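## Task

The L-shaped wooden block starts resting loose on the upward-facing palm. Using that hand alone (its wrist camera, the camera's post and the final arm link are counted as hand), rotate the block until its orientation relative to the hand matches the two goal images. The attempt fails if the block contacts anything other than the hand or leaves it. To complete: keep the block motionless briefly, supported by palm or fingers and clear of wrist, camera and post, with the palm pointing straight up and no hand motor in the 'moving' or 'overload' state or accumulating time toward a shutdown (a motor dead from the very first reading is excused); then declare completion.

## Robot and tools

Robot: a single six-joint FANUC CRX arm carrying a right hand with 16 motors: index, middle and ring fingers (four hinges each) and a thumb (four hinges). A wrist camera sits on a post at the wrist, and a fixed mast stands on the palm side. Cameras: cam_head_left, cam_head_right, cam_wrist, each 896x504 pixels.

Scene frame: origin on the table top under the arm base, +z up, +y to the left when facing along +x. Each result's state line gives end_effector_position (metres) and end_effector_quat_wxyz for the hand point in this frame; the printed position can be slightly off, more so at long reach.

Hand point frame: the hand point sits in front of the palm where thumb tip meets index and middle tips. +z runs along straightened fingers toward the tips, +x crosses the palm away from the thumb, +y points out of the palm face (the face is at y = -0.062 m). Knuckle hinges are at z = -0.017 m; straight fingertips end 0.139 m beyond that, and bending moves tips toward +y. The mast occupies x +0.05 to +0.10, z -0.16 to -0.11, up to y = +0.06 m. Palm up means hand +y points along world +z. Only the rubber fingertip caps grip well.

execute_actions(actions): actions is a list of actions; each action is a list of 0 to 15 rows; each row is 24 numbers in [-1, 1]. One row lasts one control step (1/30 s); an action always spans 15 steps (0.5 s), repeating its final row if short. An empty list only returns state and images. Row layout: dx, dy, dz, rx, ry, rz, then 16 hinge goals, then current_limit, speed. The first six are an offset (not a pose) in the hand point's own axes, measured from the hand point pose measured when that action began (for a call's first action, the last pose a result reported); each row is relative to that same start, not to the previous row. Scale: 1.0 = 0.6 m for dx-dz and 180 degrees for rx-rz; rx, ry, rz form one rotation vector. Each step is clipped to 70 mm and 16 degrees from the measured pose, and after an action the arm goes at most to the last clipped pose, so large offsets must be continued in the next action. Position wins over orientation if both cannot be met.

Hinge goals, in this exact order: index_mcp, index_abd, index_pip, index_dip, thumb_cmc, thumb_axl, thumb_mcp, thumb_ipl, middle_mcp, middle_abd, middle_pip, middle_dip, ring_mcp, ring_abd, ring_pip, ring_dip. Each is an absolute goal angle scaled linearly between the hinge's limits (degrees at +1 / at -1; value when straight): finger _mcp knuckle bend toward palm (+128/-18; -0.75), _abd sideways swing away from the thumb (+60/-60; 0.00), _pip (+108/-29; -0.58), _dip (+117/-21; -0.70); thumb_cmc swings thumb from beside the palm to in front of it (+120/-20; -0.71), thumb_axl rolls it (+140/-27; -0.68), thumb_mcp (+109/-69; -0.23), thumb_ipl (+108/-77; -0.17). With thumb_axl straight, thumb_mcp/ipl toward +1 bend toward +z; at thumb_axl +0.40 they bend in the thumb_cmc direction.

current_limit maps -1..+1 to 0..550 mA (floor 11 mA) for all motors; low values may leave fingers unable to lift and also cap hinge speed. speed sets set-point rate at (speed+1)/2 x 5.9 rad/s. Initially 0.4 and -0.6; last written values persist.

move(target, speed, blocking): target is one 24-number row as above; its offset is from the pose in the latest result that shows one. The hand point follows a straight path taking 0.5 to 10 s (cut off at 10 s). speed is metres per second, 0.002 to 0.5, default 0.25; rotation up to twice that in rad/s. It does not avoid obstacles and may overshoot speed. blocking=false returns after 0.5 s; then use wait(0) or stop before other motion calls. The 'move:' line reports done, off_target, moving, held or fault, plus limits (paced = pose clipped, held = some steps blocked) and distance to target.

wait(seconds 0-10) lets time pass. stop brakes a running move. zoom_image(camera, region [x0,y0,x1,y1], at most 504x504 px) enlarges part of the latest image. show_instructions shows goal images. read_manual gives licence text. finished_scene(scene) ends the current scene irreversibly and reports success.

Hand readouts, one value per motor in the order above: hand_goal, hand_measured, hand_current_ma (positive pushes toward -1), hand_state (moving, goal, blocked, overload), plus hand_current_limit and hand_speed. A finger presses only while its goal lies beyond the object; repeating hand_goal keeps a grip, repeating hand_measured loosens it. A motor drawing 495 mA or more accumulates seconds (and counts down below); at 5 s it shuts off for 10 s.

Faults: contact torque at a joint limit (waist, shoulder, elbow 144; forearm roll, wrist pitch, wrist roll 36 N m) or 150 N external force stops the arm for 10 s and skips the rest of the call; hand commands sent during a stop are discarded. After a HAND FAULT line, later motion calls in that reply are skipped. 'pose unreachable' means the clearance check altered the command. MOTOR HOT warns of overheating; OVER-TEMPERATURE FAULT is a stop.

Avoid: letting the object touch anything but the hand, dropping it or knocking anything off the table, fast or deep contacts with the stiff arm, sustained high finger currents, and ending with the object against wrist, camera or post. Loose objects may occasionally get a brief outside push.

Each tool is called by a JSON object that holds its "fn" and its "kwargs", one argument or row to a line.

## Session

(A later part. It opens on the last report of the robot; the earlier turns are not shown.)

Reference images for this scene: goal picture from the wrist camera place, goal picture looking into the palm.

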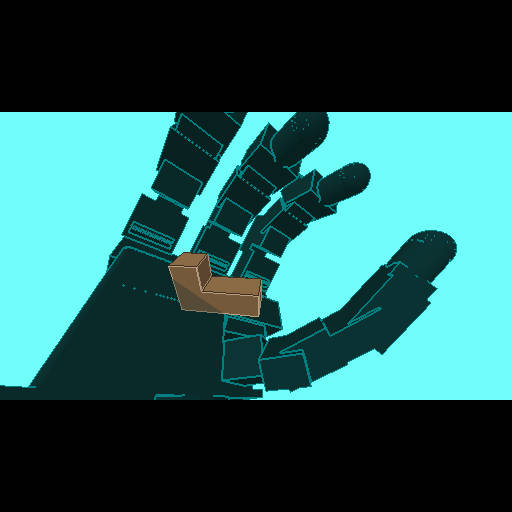

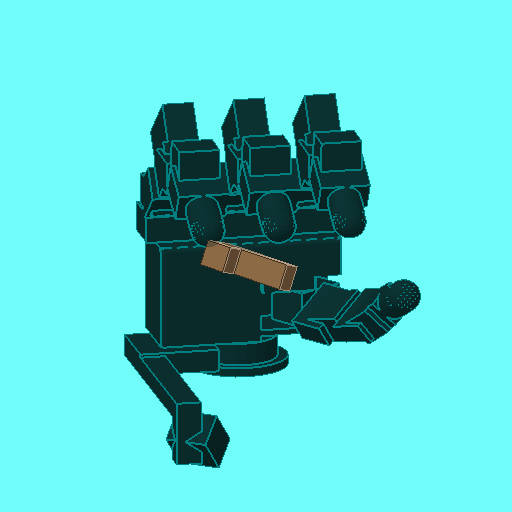

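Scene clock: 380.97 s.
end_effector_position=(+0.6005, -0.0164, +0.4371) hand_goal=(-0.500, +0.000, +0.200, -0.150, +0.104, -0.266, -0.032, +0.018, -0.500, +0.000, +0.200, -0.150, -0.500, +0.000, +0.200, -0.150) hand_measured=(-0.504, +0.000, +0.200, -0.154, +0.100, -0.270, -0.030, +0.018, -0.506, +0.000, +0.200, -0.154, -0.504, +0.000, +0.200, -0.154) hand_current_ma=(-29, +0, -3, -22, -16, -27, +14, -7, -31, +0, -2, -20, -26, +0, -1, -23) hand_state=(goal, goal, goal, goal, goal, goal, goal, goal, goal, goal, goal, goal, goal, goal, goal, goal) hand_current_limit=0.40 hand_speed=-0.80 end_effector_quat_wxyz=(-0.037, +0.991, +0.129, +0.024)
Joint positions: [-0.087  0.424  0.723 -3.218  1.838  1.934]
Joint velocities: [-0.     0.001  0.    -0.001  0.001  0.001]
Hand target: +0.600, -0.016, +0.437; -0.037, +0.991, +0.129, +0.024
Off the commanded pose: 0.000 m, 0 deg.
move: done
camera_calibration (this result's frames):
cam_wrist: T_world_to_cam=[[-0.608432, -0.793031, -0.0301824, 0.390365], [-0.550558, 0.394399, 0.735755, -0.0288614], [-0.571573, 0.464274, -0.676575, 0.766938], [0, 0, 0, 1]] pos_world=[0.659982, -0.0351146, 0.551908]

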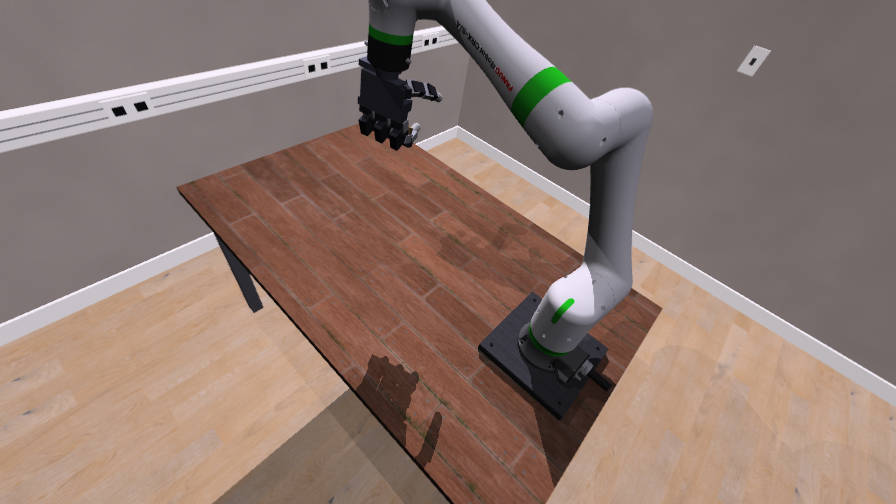

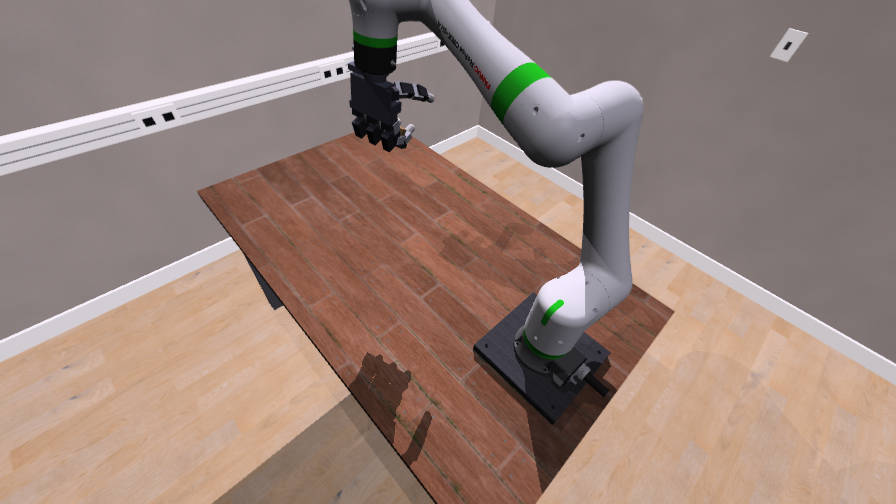

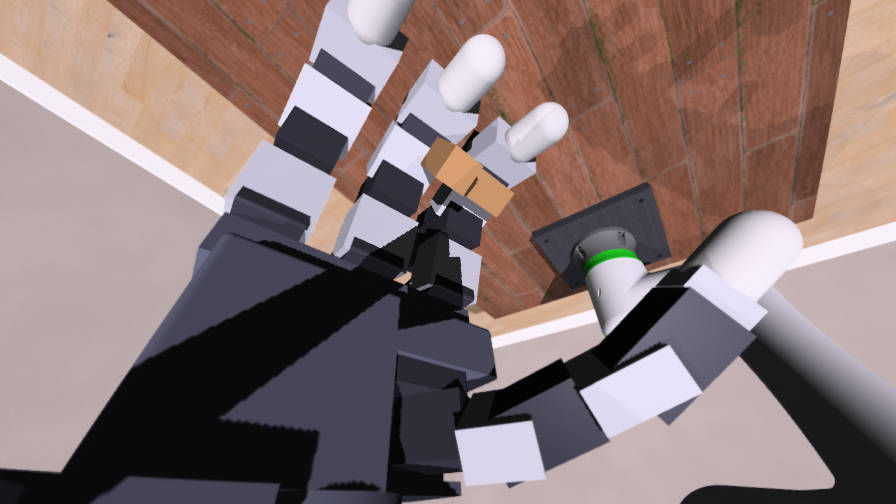

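{"fn": "move", "kwargs": {
  "target": [0,0,0,0,0,0,-0.5,0.08,0.2,-0.15,0.104,-0.266,-0.032,0.018,-0.5,-0.1,0.2,-0.15,-0.5,0,0.2,-0.15,0.4,-0.8]
}}

{"fn": "move", "kwargs": {
  "target": [0,0,0,0,0,0,-0.5,0.08,-0.02,0.08,0.104,-0.266,-0.032,0.018,-0.5,-0.1,-0.02,0.08,-0.5,0,-0.02,0.08,0.4,-0.85]
}}

{"fn": "zoom_image", "kwargs": {
  "camera": "cam_wrist",
  "region": [300, 30, 600, 290]
}}

Scene clock: 398.23 s.
end_effector_position=(+0.6005, -0.0164, +0.4371) hand_goal=(-0.500, +0.080, +0.200, -0.150, +0.104, -0.266, -0.032, +0.018, -0.500, -0.100, +0.200, -0.150, -0.500, +0.000, +0.200, -0.150) hand_measured=(-0.504, +0.076, +0.200, -0.154, +0.100, -0.270, -0.030, +0.018, -0.506, -0.096, +0.200, -0.154, -0.504, +0.000, +0.200, -0.154) hand_current_ma=(-29, -22, -4, -22, -16, -27, +14, -7, -31, +17, -3, -20, -26, +0, -1, -23) hand_state=(goal, goal, goal, goal, goal, goal, goal, goal, goal, goal, goal, goal, goal, goal, goal, goal) hand_current_limit=0.40 hand_speed=-0.80 end_effector_quat_wxyz=(-0.037, +0.991, +0.129, +0.024)
Joint positions: [-0.087  0.424  0.723 -3.218  1.838  1.934]
Joint velocities: [-0.    -0.001 -0.     0.001 -0.    -0.001]
Hand target: +0.600, -0.016, +0.437; -0.037, +0.991, +0.129, +0.024
Off the commanded pose: 0.000 m, 0 deg.
move: done
camera_calibration (this result's frames):
cam_wrist: T_world_to_cam=[[-0.608433, -0.793031, -0.0301821, 0.390365], [-0.550558, 0.394399, 0.735755, -0.0288617], [-0.571573, 0.464275, -0.676574, 0.766937], [0, 0, 0, 1]] pos_world=[0.659982, -0.0351147, 0.551907]

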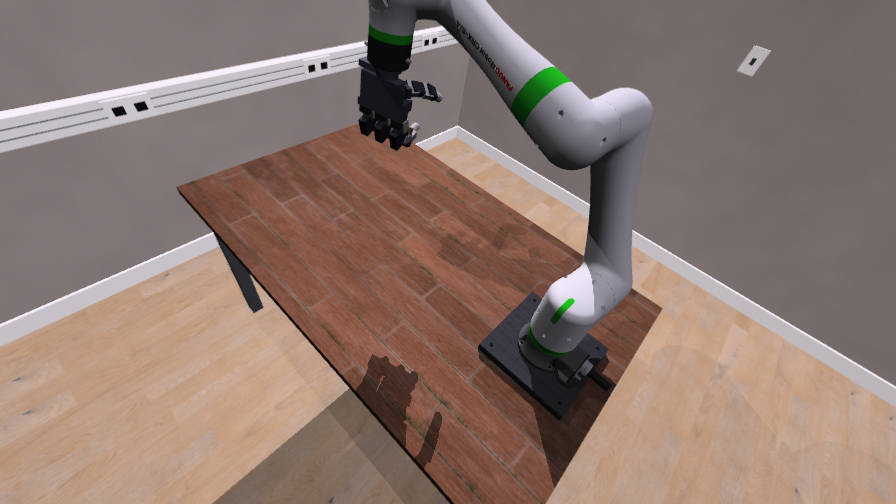

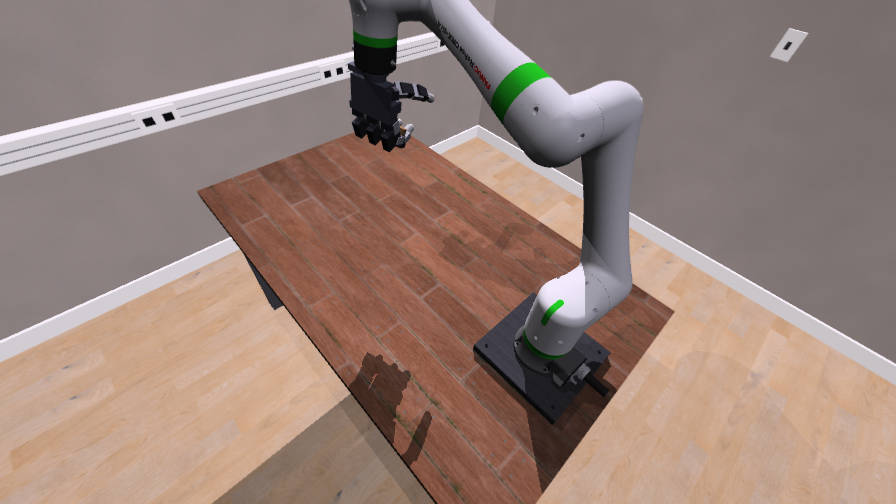

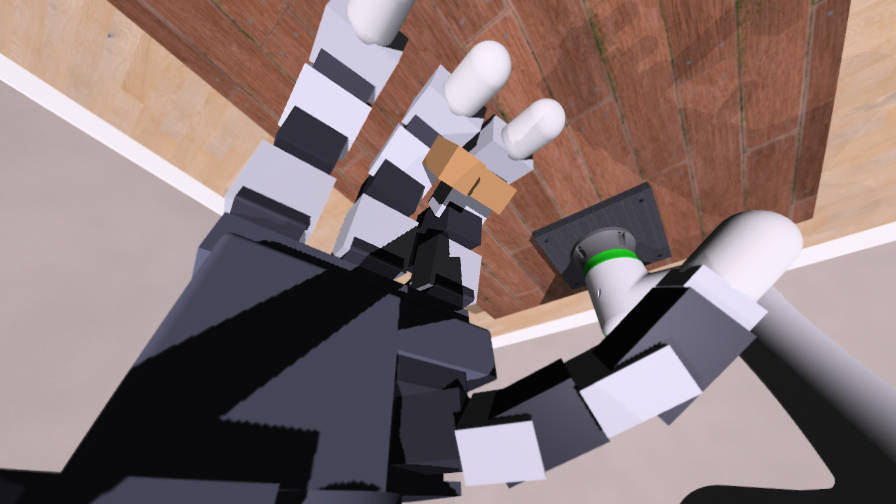

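Scene clock: 399.13 s.
end_effector_position=(+0.6005, -0.0164, +0.4371) hand_goal=(-0.500, +0.080, -0.020, +0.080, +0.104, -0.266, -0.032, +0.018, -0.500, -0.100, -0.020, +0.080, -0.500, +0.000, -0.020, +0.080) hand_measured=(-0.504, +0.076, -0.020, +0.076, +0.100, -0.270, -0.030, +0.018, -0.506, -0.096, -0.020, +0.076, -0.504, +0.000, -0.020, +0.076) hand_current_ma=(-29, -20, -1, -24, -16, -27, +14, -7, -31, +16, -1, -23, -26, +0, +1, -23) hand_state=(goal, goal, goal, goal, goal, goal, goal, goal, goal, goal, goal, goal, goal, goal, goal, goal) hand_current_limit=0.40 hand_speed=-0.85 end_effector_quat_wxyz=(-0.037, +0.991, +0.129, +0.024)
Joint positions: [-0.087  0.424  0.723 -3.218  1.838  1.934]
Joint velocities: [ 0.    -0.001  0.    -0.    -0.     0.001]
Hand target: +0.600, -0.016, +0.437; -0.037, +0.991, +0.129, +0.024
Off the commanded pose: 0.000 m, 0 deg.
move: done
camera_calibration (this result's frames):
cam_wrist: T_world_to_cam=[[-0.608432, -0.793032, -0.030182, 0.390365], [-0.550558, 0.394399, 0.735756, -0.0288618], [-0.571574, 0.464274, -0.676574, 0.766937], [0, 0, 0, 1]] pos_world=[0.659982, -0.0351145, 0.551907]

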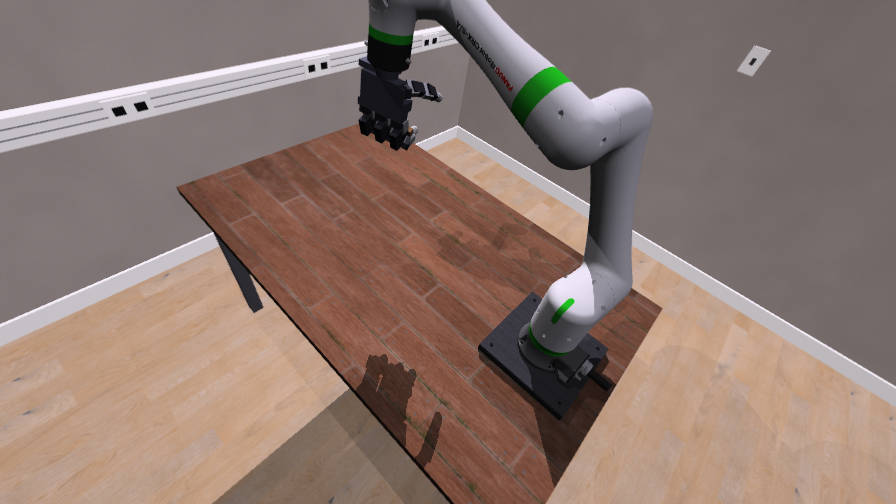

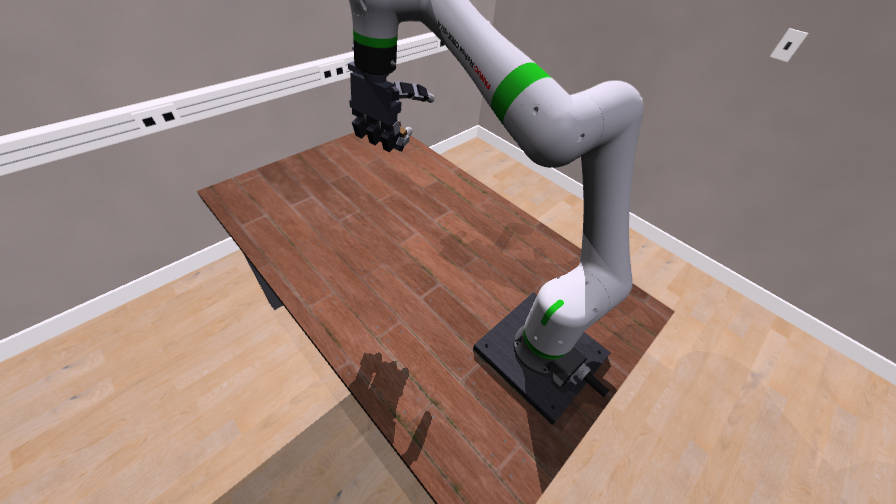

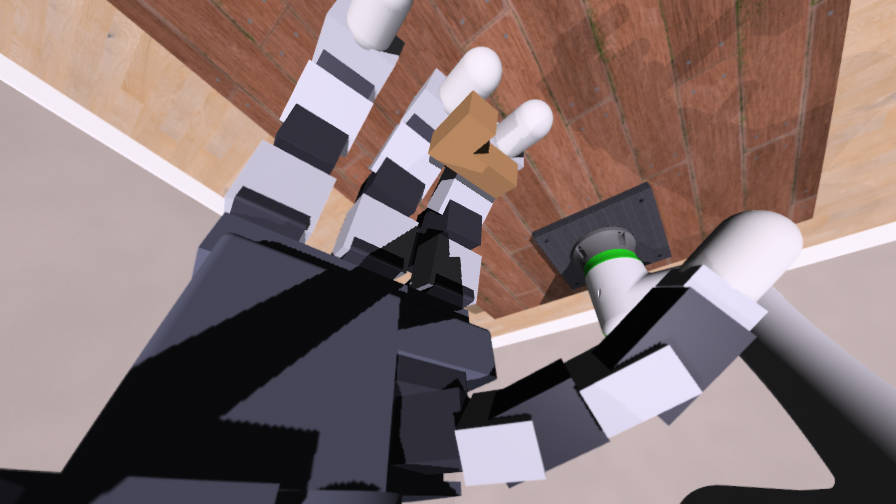

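Region (300, 30, 600, 290) of cam_wrist's 896x504 image, scaled by 1.680, with more detail than that image has; it fills the top 437 rows of this view, and the rest is white.

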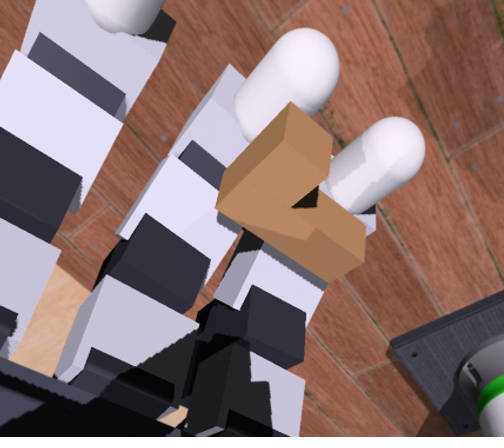

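{"fn": "move", "kwargs": {
  "target": [0,0,0,0,0,0,0.346,0.05,-0.925,0.08,0.104,-0.266,-0.032,0.018,0.346,-0.06,-0.925,0.08,-0.5,0.2,-0.5,-0.6,0.4,-0.82]
}}

Scene clock: 515.00 s.
end_effector_position=(+0.6005, -0.0164, +0.4371) hand_goal=(+0.346, +0.050, -0.926, +0.080, +0.104, -0.266, -0.032, +0.018, +0.346, -0.060, -0.926, +0.080, -0.500, +0.200, -0.500, -0.600) hand_measured=(+0.322, +0.052, -0.926, +0.076, +0.100, -0.270, -0.030, +0.018, +0.316, -0.062, -0.926, +0.076, -0.504, +0.194, -0.498, -0.598) hand_current_ma=(-142, +10, -1, -23, -16, -27, +14, -7, -159, -13, -1, -22, -26, -29, +9, +14) hand_state=(blocked, goal, goal, goal, goal, goal, goal, goal, blocked, goal, goal, goal, goal, goal, goal, goal) hand_current_limit=0.40 hand_speed=-0.82 end_effector_quat_wxyz=(-0.037, +0.991, +0.129, +0.024)
Joint positions: [-0.087  0.424  0.723 -3.218  1.838  1.934]
Joint velocities: [-0.    -0.     0.     0.001 -0.001  0.001]
Hand target: +0.600, -0.016, +0.437; -0.037, +0.991, +0.129, +0.024
Off the commanded pose: 0.000 m, 0 deg.
move: done
camera_calibration (this result's frames):
cam_wrist: T_world_to_cam=[[-0.608433, -0.793031, -0.0301822, 0.390365], [-0.550558, 0.394399, 0.735755, -0.0288619], [-0.571573, 0.464275, -0.676574, 0.766937], [0, 0, 0, 1]] pos_world=[0.659982, -0.0351145, 0.551907]

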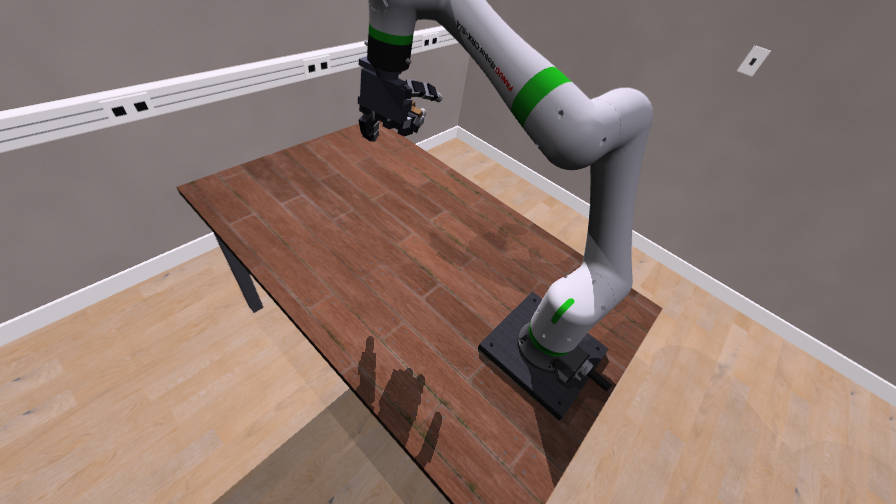

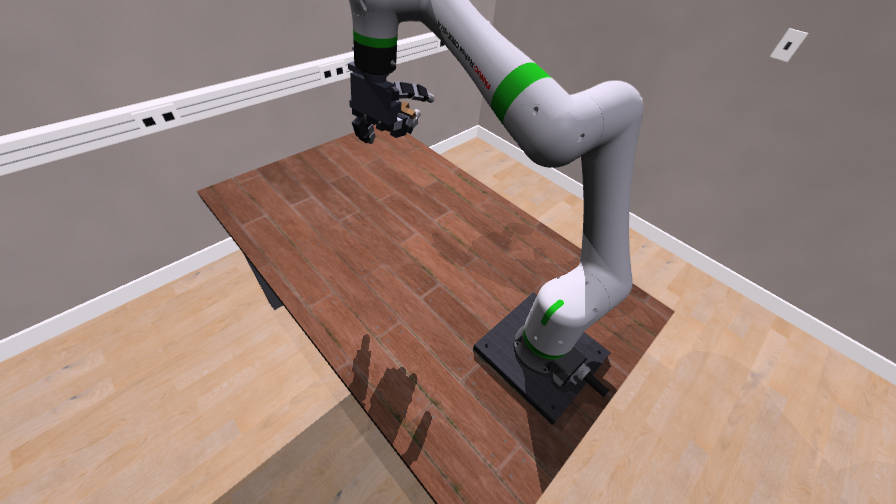

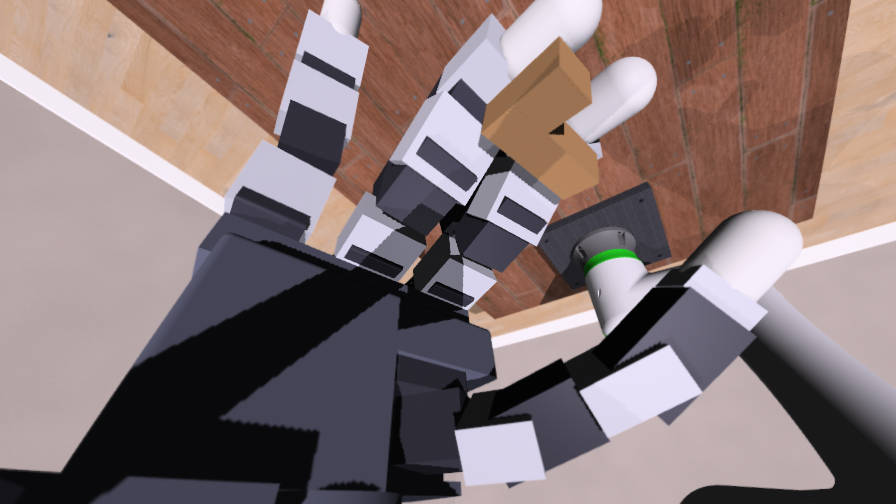

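{"fn": "move", "kwargs": {
  "target": [0,0,0,0,0,0,0.346,0.05,-0.925,0.08,0.57,-0.68,-0.24,0.79,0.346,-0.06,-0.925,0.08,-0.5,0.2,-0.5,-0.6,0.4,-0.5]
}}

Scene clock: 554.00 s.
end_effector_position=(+0.6005, -0.0164, +0.4371) hand_goal=(+0.346, +0.050, -0.926, +0.080, +0.570, -0.680, -0.240, +0.790, +0.346, -0.060, -0.926, +0.080, -0.500, +0.200, -0.500, -0.600) hand_measured=(+0.322, +0.052, -0.926, +0.076, +0.566, -0.678, -0.230, +0.788, +0.316, -0.062, -0.926, +0.076, -0.504, +0.194, -0.498, -0.598) hand_current_ma=(-142, +10, -1, -23, -21, +14, +71, -15, -159, -13, -1, -22, -26, -29, +9, +14) hand_state=(blocked, goal, goal, goal, goal, goal, goal, goal, blocked, goal, goal, goal, goal, goal, goal, goal) hand_current_limit=0.40 hand_speed=-0.50 end_effector_quat_wxyz=(-0.037, +0.991, +0.129, +0.024)
Joint positions: [-0.087  0.424  0.723 -3.218  1.838  1.934]
Joint velocities: [ 0.     0.001 -0.001 -0.002  0.     0.   ]
Hand target: +0.600, -0.016, +0.437; -0.037, +0.991, +0.129, +0.024
Off the commanded pose: 0.000 m, 0 deg.
move: done
camera_calibration (this result's frames):
cam_wrist: T_world_to_cam=[[-0.608433, -0.793031, -0.030182, 0.390365], [-0.550558, 0.394399, 0.735755, -0.0288617], [-0.571573, 0.464274, -0.676575, 0.766937], [0, 0, 0, 1]] pos_world=[0.659982, -0.0351145, 0.551907]

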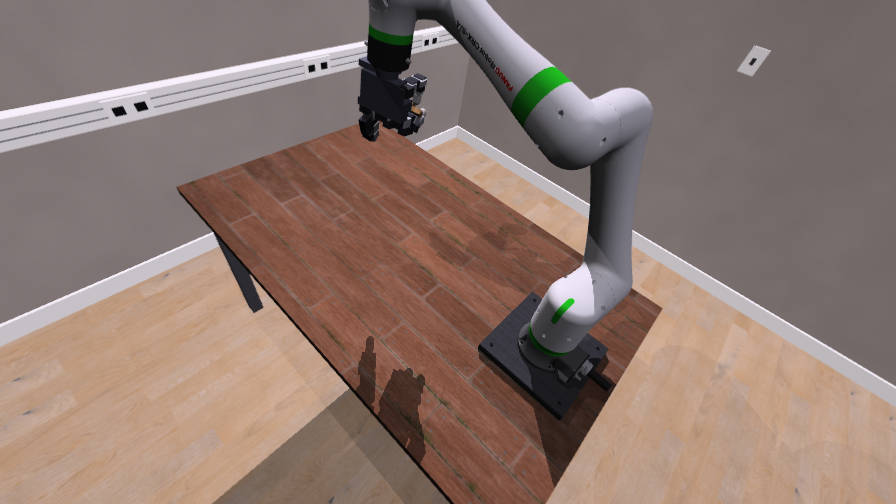

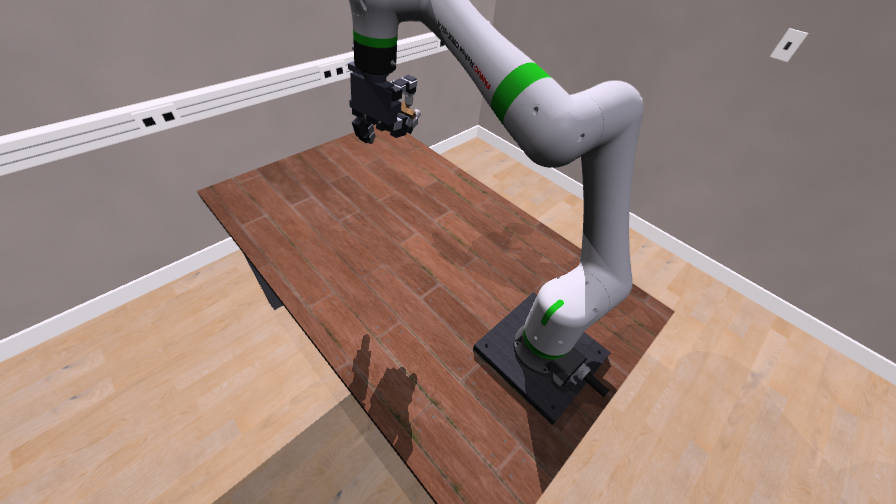

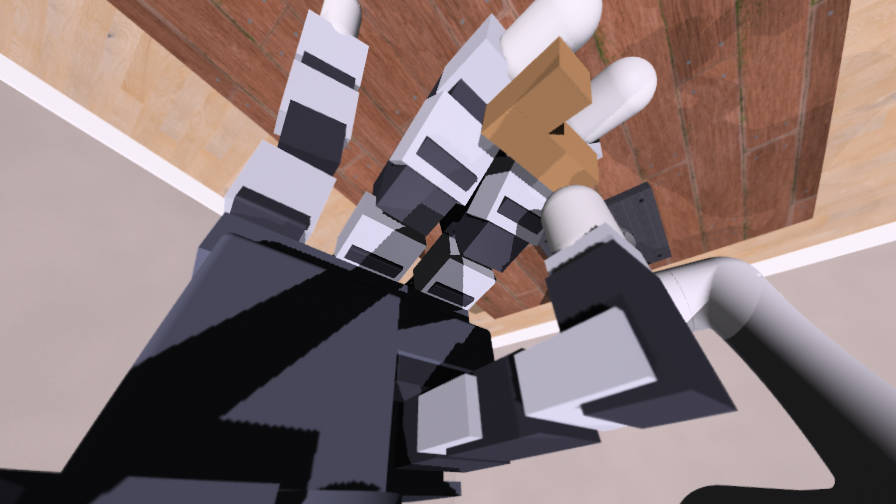

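{"fn": "move", "kwargs": {
  "target": [0,0,0,0,0,0,0.346,0.05,-0.925,0.08,0.536,-0.68,-0.01,0.525,0.346,-0.06,-0.925,0.08,-0.5,0.2,-0.5,-0.6,0.4,-0.75]
}}

Scene clock: 601.17 s.
end_effector_position=(+0.6005, -0.0164, +0.4371) hand_goal=(+0.346, +0.050, -0.926, +0.080, +0.536, -0.680, -0.010, +0.524, +0.346, -0.060, -0.926, +0.080, -0.500, +0.200, -0.500, -0.600) hand_measured=(+0.322, +0.052, -0.932, +0.076, +0.536, -0.680, -0.004, +0.540, +0.316, -0.062, -0.926, +0.076, -0.504, +0.194, -0.498, -0.598) hand_current_ma=(-142, +9, -34, -23, +5, +6, +37, +112, -159, -11, -3, -22, -26, -29, +9, +14) hand_state=(blocked, goal, goal, goal, goal, goal, goal, goal, blocked, goal, goal, goal, goal, goal, goal, goal) hand_current_limit=0.40 hand_speed=-0.75 end_effector_quat_wxyz=(-0.037, +0.991, +0.129, +0.024)
Joint positions: [-0.087  0.424  0.723 -3.218  1.838  1.934]
Joint velocities: [-0.    -0.001 -0.    -0.001  0.001 -0.001]
Hand target: +0.600, -0.016, +0.437; -0.037, +0.991, +0.129, +0.024
Off the commanded pose: 0.000 m, 0 deg.
move: done
camera_calibration (this result's frames):
cam_wrist: T_world_to_cam=[[-0.608433, -0.793031, -0.0301818, 0.390365], [-0.550557, 0.394399, 0.735755, -0.0288618], [-0.571574, 0.464274, -0.676574, 0.766937], [0, 0, 0, 1]] pos_world=[0.659982, -0.0351146, 0.551907]

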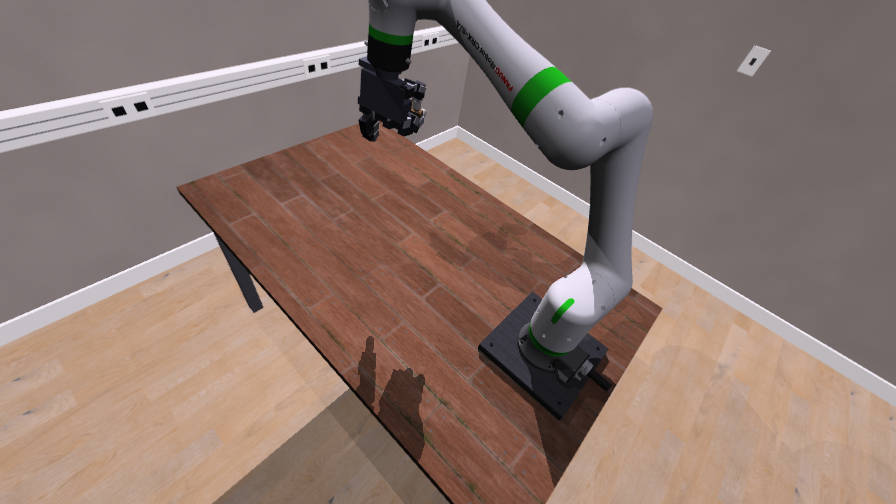

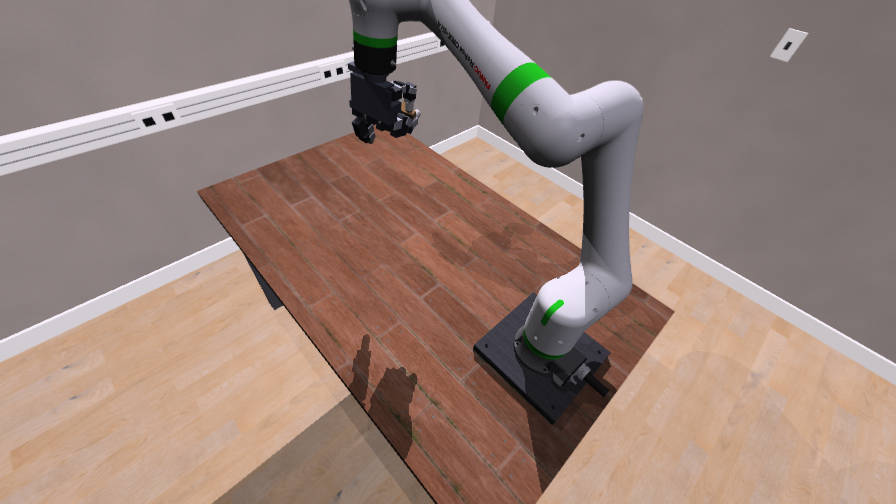

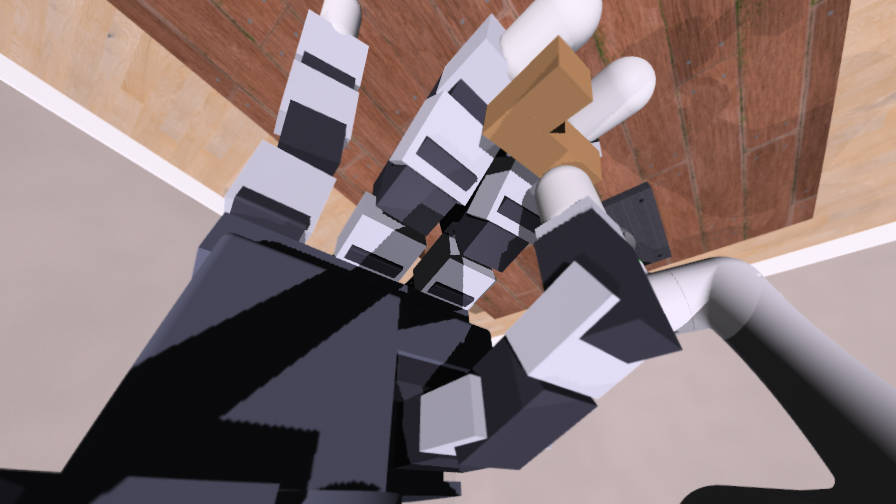

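{"fn": "zoom_image", "kwargs": {
  "camera": "cam_head_right",
  "region": [370, 70, 450, 150]
}}

{"fn": "zoom_image", "kwargs": {
  "camera": "cam_wrist",
  "region": [440, 20, 700, 260]
}}

Region (370, 70, 450, 150) of cam_head_right's 896x504 image, scaled by 6.300, with more detail than that image has.

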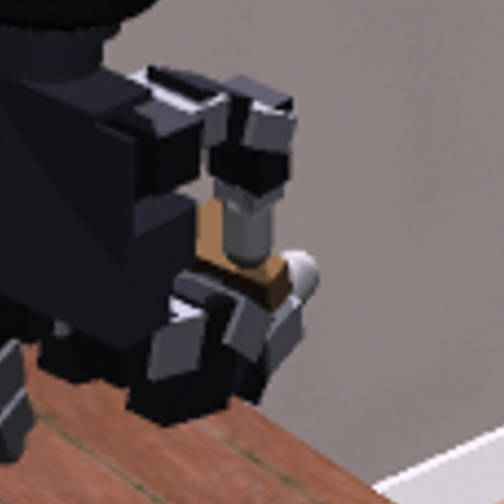

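Region (440, 20, 700, 260) of cam_wrist's 896x504 image, scaled by 1.938, with more detail than that image has; it fills the top 465 rows of this view, and the rest is white.

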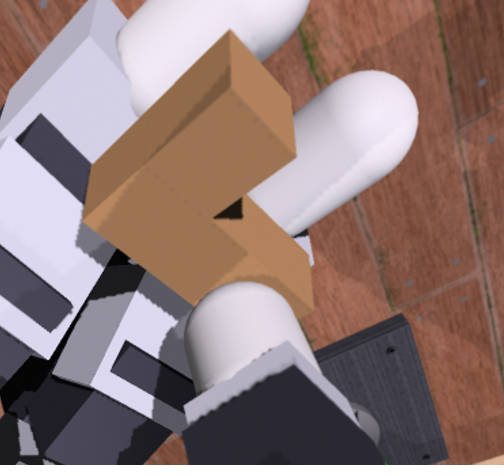

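{"fn": "move", "kwargs": {
  "target": [0,0,0,0,0,0,0.36,0.05,-0.925,0.08,0.536,-0.68,0.01,0.49,-0.6,0.1,-0.6,-0.6,-0.6,0.3,-0.6,-0.6,0.4,-0.5]
}}

Scene clock: 639.63 s.
end_effector_position=(+0.6005, -0.0164, +0.4371) hand_goal=(+0.360, +0.050, -0.926, +0.080, +0.536, -0.680, +0.010, +0.490, -0.600, +0.100, -0.600, -0.600, -0.600, +0.300, -0.600, -0.600) hand_measured=(+0.320, +0.050, -0.942, +0.070, +0.536, -0.680, +0.014, +0.514, -0.598, +0.096, -0.602, -0.598, -0.598, +0.292, -0.598, -0.598) hand_current_ma=(-237, +2, -87, -49, +2, +3, +22, +174, +12, -19, -15, +13, +11, -36, +13, +14) hand_state=(blocked, goal, goal, goal, goal, goal, goal, blocked, goal, goal, goal, goal, goal, goal, goal, goal) hand_current_limit=0.40 hand_speed=-0.50 end_effector_quat_wxyz=(-0.037, +0.991, +0.129, +0.024)
Joint positions: [-0.087  0.424  0.723 -3.218  1.838  1.934]
Joint velocities: [ 0.    -0.001  0.    -0.     0.     0.   ]
Hand target: +0.600, -0.016, +0.437; -0.037, +0.991, +0.129, +0.024
Off the commanded pose: 0.000 m, 0 deg.
move: done
camera_calibration (this result's frames):
cam_wrist: T_world_to_cam=[[-0.608432, -0.793032, -0.0301823, 0.390365], [-0.550558, 0.394398, 0.735755, -0.0288617], [-0.571574, 0.464274, -0.676575, 0.766937], [0, 0, 0, 1]] pos_world=[0.659982, -0.0351141, 0.551908]

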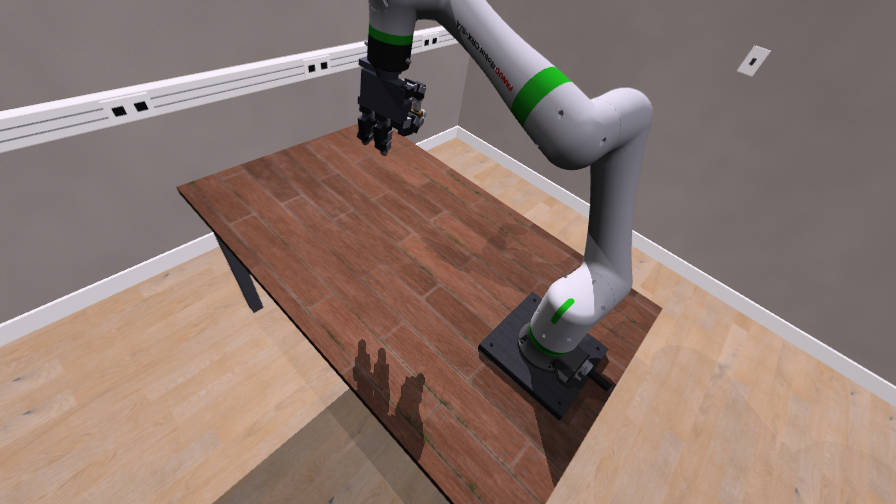

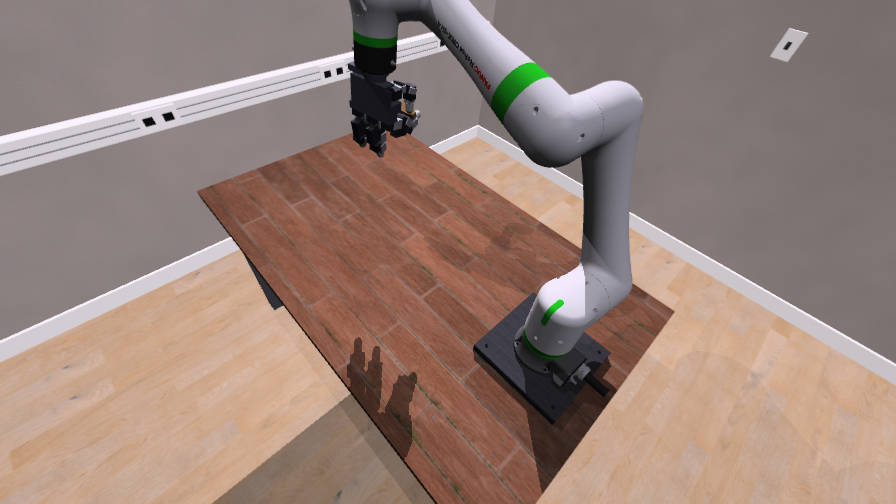

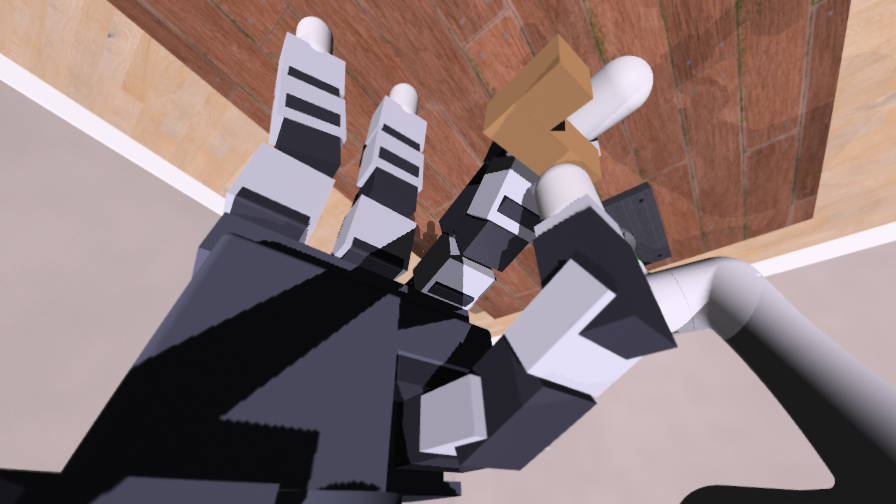

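{"fn": "move", "kwargs": {
  "target": [0,0,0,-0.52,0,0,0.37,0.05,-0.925,0.08,0.536,-0.68,0.01,0.48,-0.55,0.0,-0.5,-0.5,-0.55,0.1,-0.5,-0.5,0.4,-0.5],
  "speed": 0.35
}}

Scene clock: 659.10 s.
end_effector_position=(+0.6004, -0.0168, +0.4369) hand_goal=(+0.370, +0.050, -0.926, +0.080, +0.536, -0.680, +0.010, +0.480, -0.550, +0.000, -0.500, -0.500, -0.550, +0.100, -0.500, -0.500) hand_measured=(+0.320, +0.050, -0.944, +0.068, +0.536, -0.680, +0.016, +0.510, -0.560, +0.002, -0.504, -0.504, -0.558, +0.102, -0.504, -0.504) hand_current_ma=(-296, -3, -99, -60, -3, +2, +39, +208, -58, +12, -24, -18, -52, +11, -23, -20) hand_state=(blocked, goal, goal, goal, goal, goal, goal, blocked, goal, goal, goal, goal, goal, goal, goal, goal) hand_current_limit=0.40 hand_speed=-0.50 end_effector_quat_wxyz=(+0.697, +0.705, +0.069, +0.110)
Joint positions: [ 0.47   0.552  0.372 -1.597  1.746  1.33 ]
Joint velocities: [-0.002  0.001 -0.     0.002  0.     0.   ]
Hand target: +0.600, -0.017, +0.437; +0.697, +0.705, +0.069, +0.110
Off the commanded pose: 0.000 m, 0 deg.
move: done
camera_calibration (this result's frames):
cam_wrist: T_world_to_cam=[[-0.811957, -0.156554, 0.562332, 0.264053], [-0.526523, 0.612317, -0.589781, 0.539785], [-0.251993, -0.774957, -0.579604, 0.511813], [0, 0, 0, 1]] pos_world=[0.627582, 0.107452, 0.466518]

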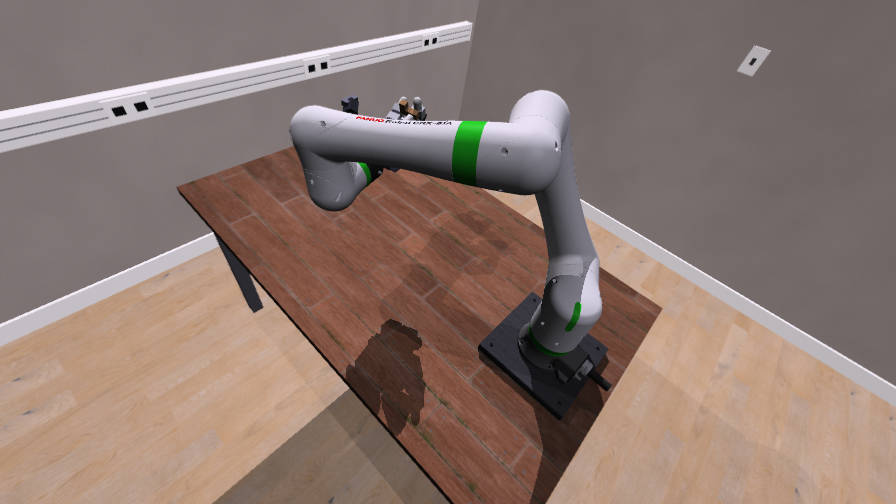

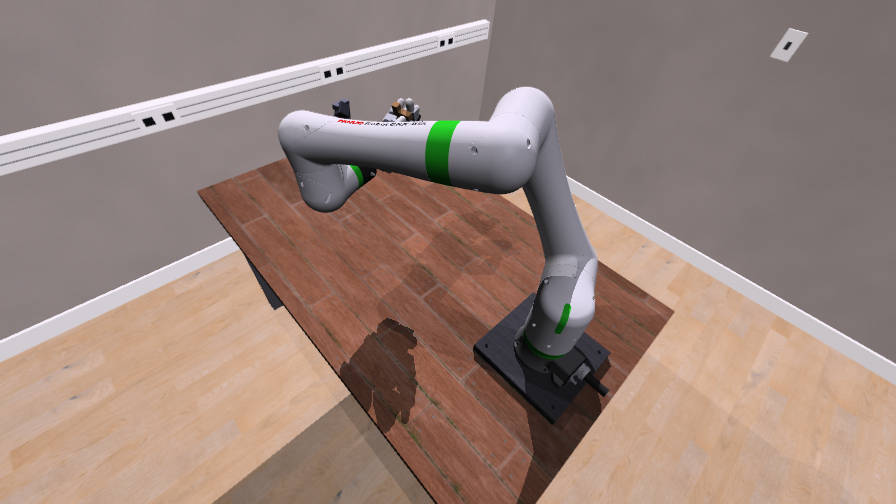

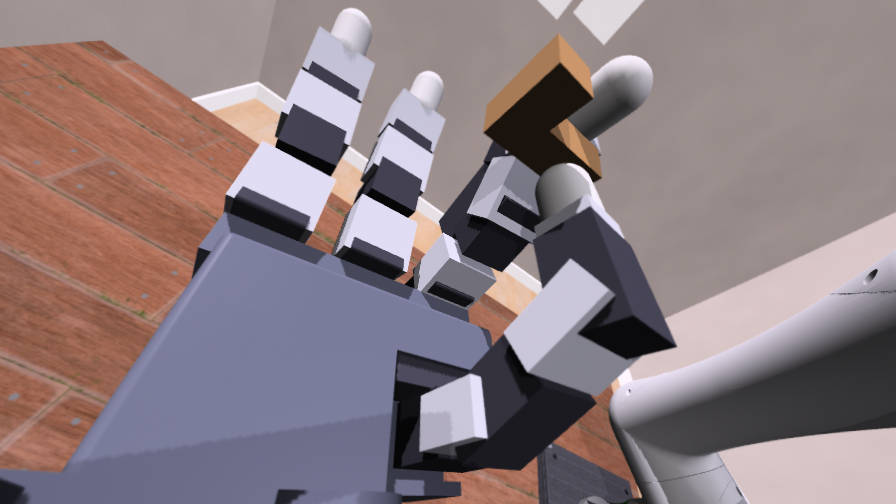

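{"fn": "execute_actions", "kwargs": {
  "actions": [
    [[0,0,0,0,0,-0.019,0.423,0.144,-0.937,0.013,0.584,-0.68,-0.055,0.553,-0.55,0,-0.5,-0.5,-0.55,0.1,-0.5,-0.5,0.4,-0.88]],
    [[0,0,0,0,0,0,0.475,0.239,-0.948,-0.053,0.632,-0.68,-0.121,0.627,-0.55,0,-0.5,-0.5,-0.55,0.1,-0.5,-0.5,0.4,-0.88]],
    [[0,0,0,0,0,0,0.528,0.333,-0.96,-0.12,0.68,-0.68,-0.186,0.70,-0.55,0,-0.5,-0.5,-0.55,0.1,-0.5,-0.5,0.4,-0.88]]
  ]
}}

Scene clock: 701.50 s.
end_effector_position=(+0.6004, -0.0168, +0.4369) hand_goal=(+0.528, +0.332, -0.960, -0.120, +0.680, -0.680, -0.186, +0.700, -0.550, +0.000, -0.500, -0.500, -0.550, +0.100, -0.500, -0.500) hand_measured=(+0.466, +0.328, -0.972, -0.126, +0.678, -0.680, -0.186, +0.706, -0.560, +0.002, -0.504, -0.504, -0.560, +0.102, -0.504, -0.504) hand_current_ma=(-364, -18, -68, -27, -11, -1, +1, +47, -58, +12, -24, -18, -54, +11, -23, -20) hand_state=(blocked, goal, goal, goal, goal, goal, goal, goal, goal, goal, goal, goal, goal, goal, goal, goal) hand_current_limit=0.40 hand_speed=-0.88 end_effector_quat_wxyz=(+0.700, +0.703, +0.090, +0.089)
Joint positions: [ 0.471  0.543  0.354 -1.599  1.747  1.381]
Joint velocities: [ 0.    -0.     0.    -0.002  0.002 -0.001]
Hand target: +0.600, -0.017, +0.437; +0.700, +0.703, +0.090, +0.089
Off the commanded pose: 0.000 m, 0 deg.
camera_calibration (this result's frames):
cam_wrist: T_world_to_cam=[[-0.77804, -0.147903, 0.610556, 0.222751], [-0.560086, 0.603498, -0.567533, 0.550083], [-0.28453, -0.783527, -0.552384, 0.519297], [0, 0, 0, 1]] pos_world=[0.629158, 0.107855, 0.463039]

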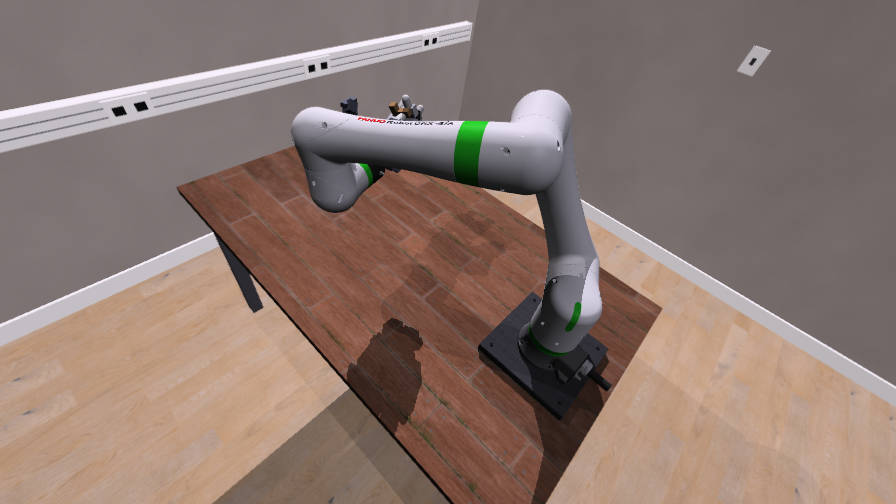

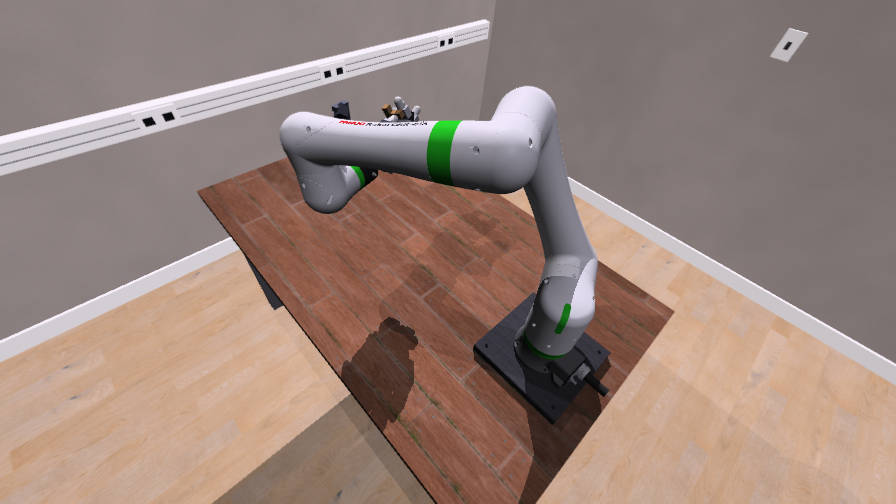

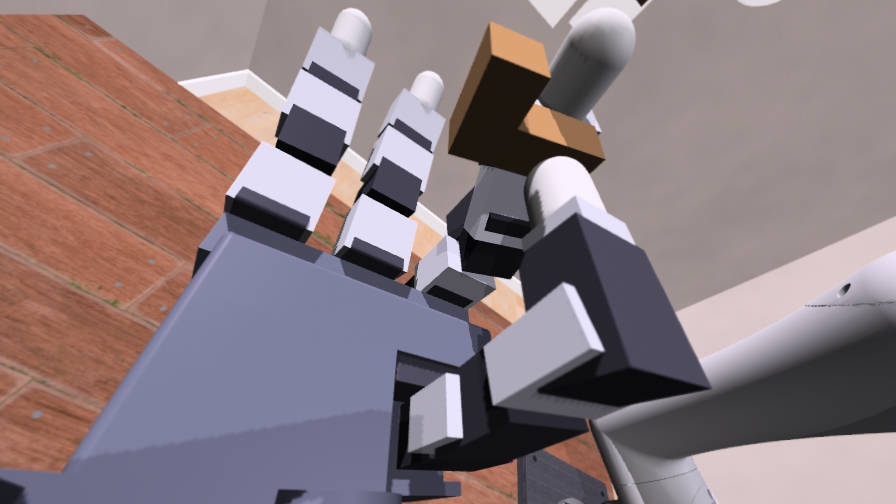

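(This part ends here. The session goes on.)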